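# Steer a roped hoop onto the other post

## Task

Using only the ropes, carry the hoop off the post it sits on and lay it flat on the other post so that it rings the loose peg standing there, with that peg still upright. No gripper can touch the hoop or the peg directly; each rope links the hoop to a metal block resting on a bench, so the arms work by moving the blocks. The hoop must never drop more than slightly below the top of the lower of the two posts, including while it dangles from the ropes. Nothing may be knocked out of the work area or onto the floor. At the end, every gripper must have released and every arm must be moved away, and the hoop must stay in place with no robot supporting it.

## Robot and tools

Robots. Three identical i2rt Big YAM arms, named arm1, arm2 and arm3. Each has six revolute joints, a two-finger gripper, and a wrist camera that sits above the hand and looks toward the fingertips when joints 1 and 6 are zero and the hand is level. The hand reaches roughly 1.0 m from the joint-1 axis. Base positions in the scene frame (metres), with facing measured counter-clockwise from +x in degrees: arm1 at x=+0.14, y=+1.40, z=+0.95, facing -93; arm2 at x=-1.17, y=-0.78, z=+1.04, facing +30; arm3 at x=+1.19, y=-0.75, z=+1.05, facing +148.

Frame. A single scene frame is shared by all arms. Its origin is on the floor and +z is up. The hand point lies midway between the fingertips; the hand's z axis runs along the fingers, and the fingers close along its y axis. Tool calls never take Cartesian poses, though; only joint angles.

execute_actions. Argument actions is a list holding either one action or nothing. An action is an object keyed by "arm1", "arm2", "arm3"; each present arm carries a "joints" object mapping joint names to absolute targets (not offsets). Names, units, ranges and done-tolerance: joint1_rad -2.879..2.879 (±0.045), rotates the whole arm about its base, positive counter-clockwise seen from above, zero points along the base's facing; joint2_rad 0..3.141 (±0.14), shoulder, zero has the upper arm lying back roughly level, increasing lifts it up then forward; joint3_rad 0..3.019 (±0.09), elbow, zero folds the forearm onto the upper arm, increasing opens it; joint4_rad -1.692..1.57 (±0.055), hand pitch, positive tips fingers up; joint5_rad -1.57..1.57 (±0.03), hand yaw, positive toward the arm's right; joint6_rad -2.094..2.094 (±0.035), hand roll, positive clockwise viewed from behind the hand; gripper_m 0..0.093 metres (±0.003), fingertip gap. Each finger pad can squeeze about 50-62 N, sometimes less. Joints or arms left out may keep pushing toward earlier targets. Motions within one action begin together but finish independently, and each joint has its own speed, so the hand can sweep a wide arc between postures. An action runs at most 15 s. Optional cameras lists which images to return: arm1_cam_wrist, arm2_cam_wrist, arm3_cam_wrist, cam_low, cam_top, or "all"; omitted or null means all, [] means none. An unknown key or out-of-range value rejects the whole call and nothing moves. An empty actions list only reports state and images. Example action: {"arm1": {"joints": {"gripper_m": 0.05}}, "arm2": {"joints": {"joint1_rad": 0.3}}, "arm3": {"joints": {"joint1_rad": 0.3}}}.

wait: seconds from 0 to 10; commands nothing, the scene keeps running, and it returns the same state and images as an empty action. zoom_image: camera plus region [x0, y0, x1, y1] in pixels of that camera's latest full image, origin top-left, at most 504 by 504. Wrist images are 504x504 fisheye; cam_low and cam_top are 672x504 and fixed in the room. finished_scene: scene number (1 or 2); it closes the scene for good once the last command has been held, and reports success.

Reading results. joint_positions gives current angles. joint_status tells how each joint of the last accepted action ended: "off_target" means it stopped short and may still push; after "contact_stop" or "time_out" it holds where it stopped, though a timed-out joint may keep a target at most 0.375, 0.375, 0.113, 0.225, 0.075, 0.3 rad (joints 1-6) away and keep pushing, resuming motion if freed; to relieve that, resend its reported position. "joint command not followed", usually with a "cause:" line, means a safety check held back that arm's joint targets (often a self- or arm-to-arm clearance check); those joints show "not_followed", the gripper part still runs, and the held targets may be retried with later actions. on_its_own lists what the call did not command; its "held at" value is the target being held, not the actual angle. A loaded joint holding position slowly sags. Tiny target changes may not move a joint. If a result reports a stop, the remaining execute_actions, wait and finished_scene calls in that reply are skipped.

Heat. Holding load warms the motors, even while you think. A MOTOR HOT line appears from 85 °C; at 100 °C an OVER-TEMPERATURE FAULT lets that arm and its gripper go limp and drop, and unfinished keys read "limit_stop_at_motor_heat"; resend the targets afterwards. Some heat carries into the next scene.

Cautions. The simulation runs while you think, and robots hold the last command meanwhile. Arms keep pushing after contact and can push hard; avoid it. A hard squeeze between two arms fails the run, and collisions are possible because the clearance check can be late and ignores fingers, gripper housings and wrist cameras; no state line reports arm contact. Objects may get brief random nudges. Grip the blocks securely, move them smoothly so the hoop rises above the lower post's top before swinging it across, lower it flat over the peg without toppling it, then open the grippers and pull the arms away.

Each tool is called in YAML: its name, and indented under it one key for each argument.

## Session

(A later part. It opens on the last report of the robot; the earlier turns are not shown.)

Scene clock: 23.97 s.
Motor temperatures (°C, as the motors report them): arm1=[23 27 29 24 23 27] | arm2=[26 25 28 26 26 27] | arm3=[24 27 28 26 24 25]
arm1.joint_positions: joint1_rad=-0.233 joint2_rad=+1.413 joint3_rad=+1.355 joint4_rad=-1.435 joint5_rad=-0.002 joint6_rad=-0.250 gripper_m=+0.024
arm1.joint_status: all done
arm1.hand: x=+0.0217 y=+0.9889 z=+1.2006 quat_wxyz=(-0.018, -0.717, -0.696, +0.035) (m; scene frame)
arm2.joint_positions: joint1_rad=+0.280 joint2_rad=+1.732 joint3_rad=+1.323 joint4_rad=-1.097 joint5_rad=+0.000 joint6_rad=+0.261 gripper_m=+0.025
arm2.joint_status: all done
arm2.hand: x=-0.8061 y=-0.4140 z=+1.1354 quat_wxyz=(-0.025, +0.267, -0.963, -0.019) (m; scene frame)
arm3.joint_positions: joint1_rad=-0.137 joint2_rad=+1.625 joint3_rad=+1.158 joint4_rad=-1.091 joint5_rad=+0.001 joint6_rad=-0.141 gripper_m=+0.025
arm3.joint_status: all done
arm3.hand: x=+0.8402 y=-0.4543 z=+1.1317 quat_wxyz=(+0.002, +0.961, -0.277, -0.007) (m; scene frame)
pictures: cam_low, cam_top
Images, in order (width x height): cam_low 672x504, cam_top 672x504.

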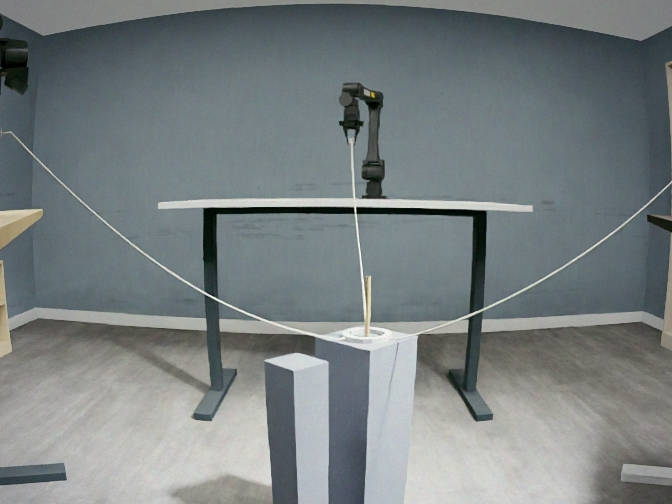

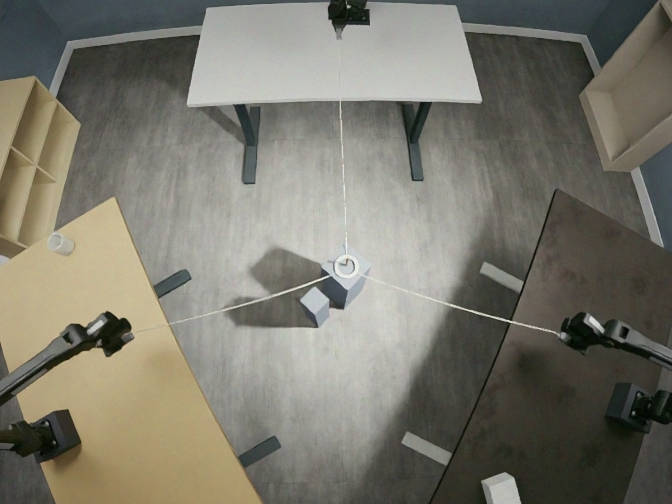

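Landed. Return blocks via pre-grasp heights.

execute_actions:
  actions:
    - {"arm1":{"joints":{"joint1_rad":-0.19,"joint2_rad":1.89,"joint3_rad":1.62,"joint4_rad":-1.17,"joint6_rad":-0.2}},"arm2":{"joints":{"joint1_rad":0.2,"joint2_rad":2.0,"joint3_rad":1.53,"joint4_rad":-0.94,"joint6_rad":0.17}},"arm3":{"joints":{"joint2_rad":2.01,"joint3_rad":1.57,"joint4_rad":-0.96}}}
  cameras: ["cam_low"]

execute_actions:
  actions:
    - {"arm1":{"joints":{"joint2_rad":1.98,"joint3_rad":1.5,"joint4_rad":-1.09}},"arm2":{"joints":{"joint2_rad":2.11,"joint3_rad":1.425,"joint4_rad":-0.862}},"arm3":{"joints":{"joint2_rad":2.115,"joint3_rad":1.462,"joint4_rad":-0.882}}}

Scene clock: 25.97 s.
Motor temperatures (°C, as the motors report them): arm1=[23 27 30 24 23 27] | arm2=[26 25 28 26 26 27] | arm3=[24 27 28 26 24 25]
arm1.joint_positions: joint1_rad=-0.189 joint2_rad=+1.907 joint3_rad=+1.589 joint4_rad=-1.176 joint5_rad=-0.002 joint6_rad=-0.210 gripper_m=+0.024
arm1.joint_status: all done
arm1.hand: x=+0.0010 y=+0.8259 z=+1.0537 quat_wxyz=(-0.020, -0.715, -0.698, +0.034) (m; scene frame)
arm2.joint_positions: joint1_rad=+0.192 joint2_rad=+2.008 joint3_rad=+1.487 joint4_rad=-0.947 joint5_rad=+0.000 joint6_rad=+0.182 gripper_m=+0.025
arm2.joint_status: all done
arm2.hand: x=-0.7120 y=-0.3916 z=+1.0489 quat_wxyz=(-0.043, +0.262, -0.964, -0.025) (m; scene frame)
arm3.joint_positions: joint1_rad=-0.137 joint2_rad=+2.033 joint3_rad=+1.519 joint4_rad=-0.967 joint5_rad=+0.001 joint6_rad=-0.141 gripper_m=+0.025
arm3.joint_status: all done
arm3.hand: x=+0.7241 y=-0.3572 z=+1.0505 quat_wxyz=(-0.014, +0.960, -0.277, -0.042) (m; scene frame)
pictures: cam_low
Images, in order (width x height): cam_low 672x504.

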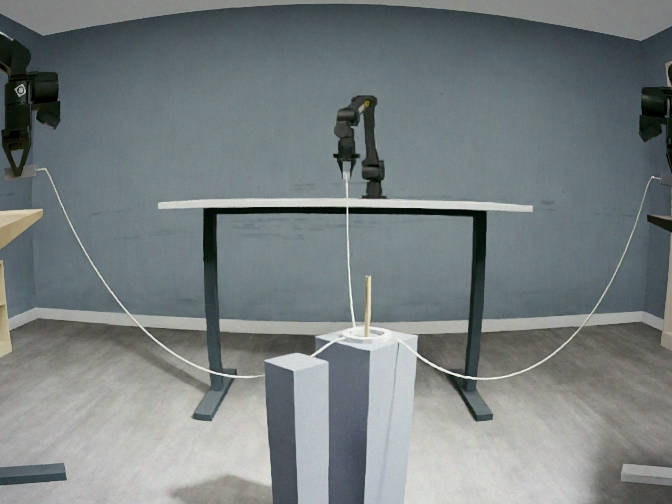

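Scene clock: 27.03 s.
Motor temperatures (°C, as the motors report them): arm1=[23 27 29 24 23 27] | arm2=[26 25 28 26 26 27] | arm3=[24 27 28 26 24 25]
arm1.joint_positions: joint1_rad=-0.189 joint2_rad=+1.987 joint3_rad=+1.494 joint4_rad=-1.098 joint5_rad=-0.001 joint6_rad=-0.210 gripper_m=+0.024
arm1.joint_status: all done
arm1.hand: x=+0.0062 y=+0.8494 z=+0.9757 quat_wxyz=(+0.007, -0.716, -0.698, -0.007) (m; scene frame)
arm2.joint_positions: joint1_rad=+0.192 joint2_rad=+2.108 joint3_rad=+1.421 joint4_rad=-0.874 joint5_rad=+0.000 joint6_rad=+0.181 gripper_m=+0.025
arm2.joint_status: all done
arm2.hand: x=-0.7341 y=-0.4099 z=+0.9715 quat_wxyz=(-0.001, +0.263, -0.965, -0.005) (m; scene frame)
arm3.joint_positions: joint1_rad=-0.138 joint2_rad=+2.127 joint3_rad=+1.450 joint4_rad=-0.891 joint5_rad=+0.002 joint6_rad=-0.141 gripper_m=+0.025
arm3.joint_status: all done
arm3.hand: x=+0.7455 y=-0.3757 z=+0.9756 quat_wxyz=(+0.003, +0.961, -0.277, -0.002) (m; scene frame)
pictures: arm1_cam_wrist, arm2_cam_wrist, arm3_cam_wrist, cam_low, cam_top
Images, in order (width x height): arm1_cam_wrist 504x504, arm2_cam_wrist 504x504, arm3_cam_wrist 504x504, cam_low 672x504, cam_top 672x504.

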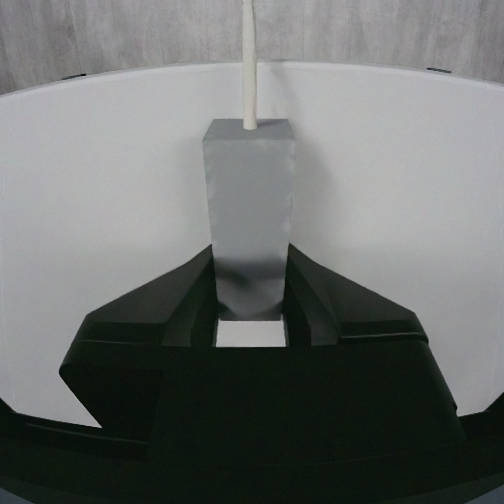

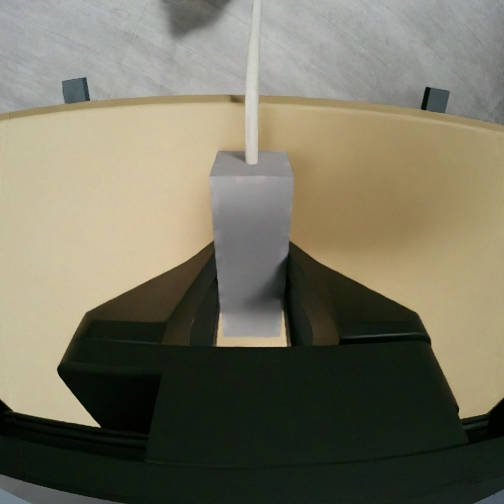

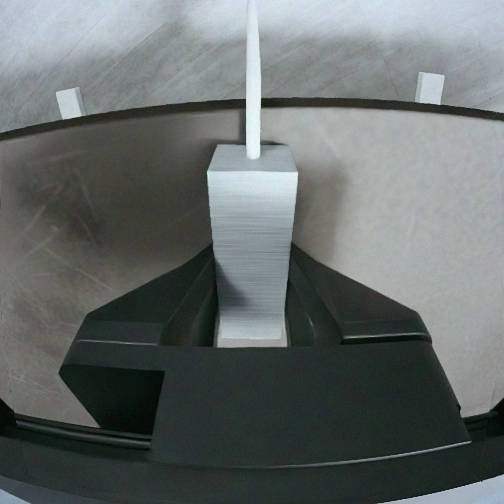

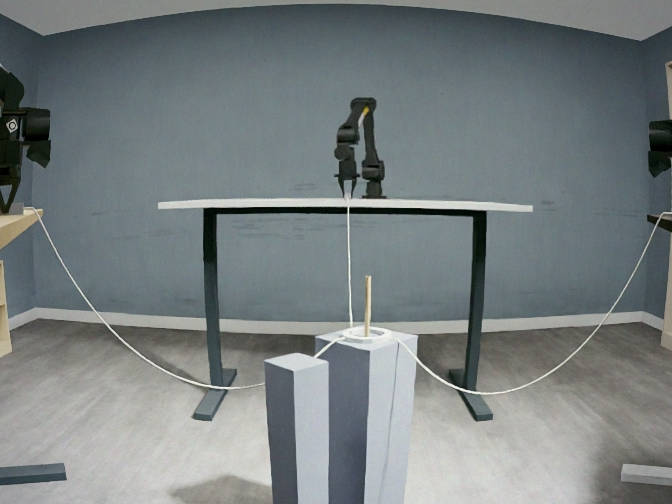

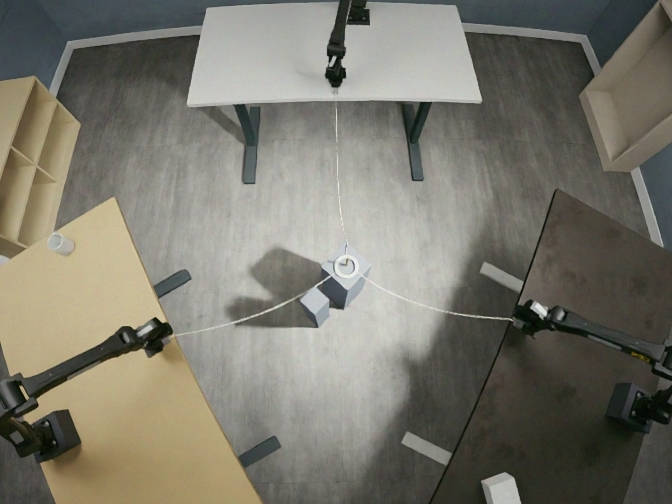

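execute_actions:
  actions:
    - {"arm1":{"joints":{"gripper_m":0.05}},"arm2":{"joints":{"gripper_m":0.05}},"arm3":{"joints":{"gripper_m":0.05}}}
  cameras: []

execute_actions:
  actions:
    - {"arm1":{"joints":{"joint2_rad":1.45,"gripper_m":0.09}},"arm2":{"joints":{"joint2_rad":1.55,"gripper_m":0.09}},"arm3":{"joints":{"joint2_rad":1.55,"gripper_m":0.09}}}
  cameras: ["cam_low","cam_top"]

Scene clock: 27.93 s.
Motor temperatures (°C, as the motors report them): arm1=[23 27 29 24 23 27] | arm2=[26 25 28 26 26 27] | arm3=[24 27 28 26 24 25]
arm1.joint_positions: joint1_rad=-0.189 joint2_rad=+1.987 joint3_rad=+1.494 joint4_rad=-1.098 joint5_rad=-0.001 joint6_rad=-0.210 gripper_m=+0.050
arm1.joint_status: all done
arm1.hand: x=+0.0062 y=+0.8494 z=+0.9757 quat_wxyz=(+0.007, -0.716, -0.698, -0.007) (m; scene frame)
arm2.joint_positions: joint1_rad=+0.192 joint2_rad=+2.108 joint3_rad=+1.421 joint4_rad=-0.874 joint5_rad=+0.000 joint6_rad=+0.181 gripper_m=+0.050
arm2.joint_status: all done
arm2.hand: x=-0.7341 y=-0.4099 z=+0.9715 quat_wxyz=(-0.001, +0.263, -0.965, -0.005) (m; scene frame)
arm3.joint_positions: joint1_rad=-0.138 joint2_rad=+2.127 joint3_rad=+1.450 joint4_rad=-0.891 joint5_rad=+0.002 joint6_rad=-0.141 gripper_m=+0.050
arm3.joint_status: all done
arm3.hand: x=+0.7455 y=-0.3757 z=+0.9756 quat_wxyz=(+0.003, +0.961, -0.277, -0.002) (m; scene frame)
pictures: none
No camera images: the call's "cameras" was empty. Leave "cameras" out to get every camera's image.

Scene clock: 29.50 s.
Motor temperatures (°C, as the motors report them): arm1=[23 27 30 24 23 27] | arm2=[26 25 28 26 26 27] | arm3=[24 27 28 26 24 25]
arm1.joint_positions: joint1_rad=-0.189 joint2_rad=+1.454 joint3_rad=+1.490 joint4_rad=-1.098 joint5_rad=-0.001 joint6_rad=-0.209 gripper_m=+0.090
arm1.joint_status: all done
arm1.hand: x=+0.0125 y=+0.8705 z=+1.2664 quat_wxyz=(-0.133, -0.693, -0.676, +0.214) (m; scene frame)
arm2.joint_positions: joint1_rad=+0.192 joint2_rad=+1.530 joint3_rad=+1.421 joint4_rad=-0.874 joint5_rad=+0.000 joint6_rad=+0.181 gripper_m=+0.090
arm2.joint_status: all done
arm2.hand: x=-0.7174 y=-0.3988 z=+1.3041 quat_wxyz=(-0.258, +0.251, -0.924, -0.128) (m; scene frame)
arm3.joint_positions: joint1_rad=-0.138 joint2_rad=+1.549 joint3_rad=+1.445 joint4_rad=-0.891 joint5_rad=+0.002 joint6_rad=-0.141 gripper_m=+0.090
arm3.joint_status: all done
arm3.hand: x=+0.7339 y=-0.3617 z=+1.3088 quat_wxyz=(-0.112, +0.921, -0.267, -0.260) (m; scene frame)
pictures: cam_low, cam_top
Images, in order (width x height): cam_low 672x504, cam_top 672x504.

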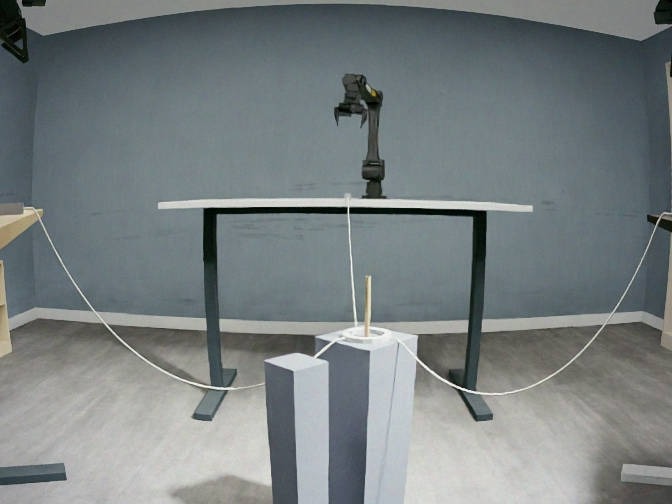

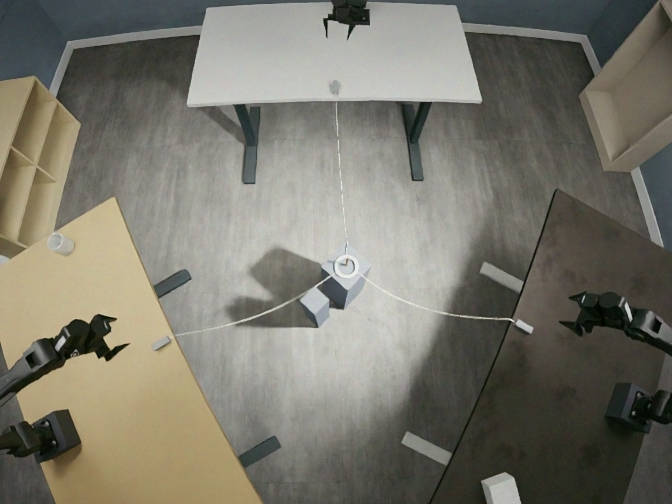

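finished_scene:
  scene: 2

The scene is finished: the task was done.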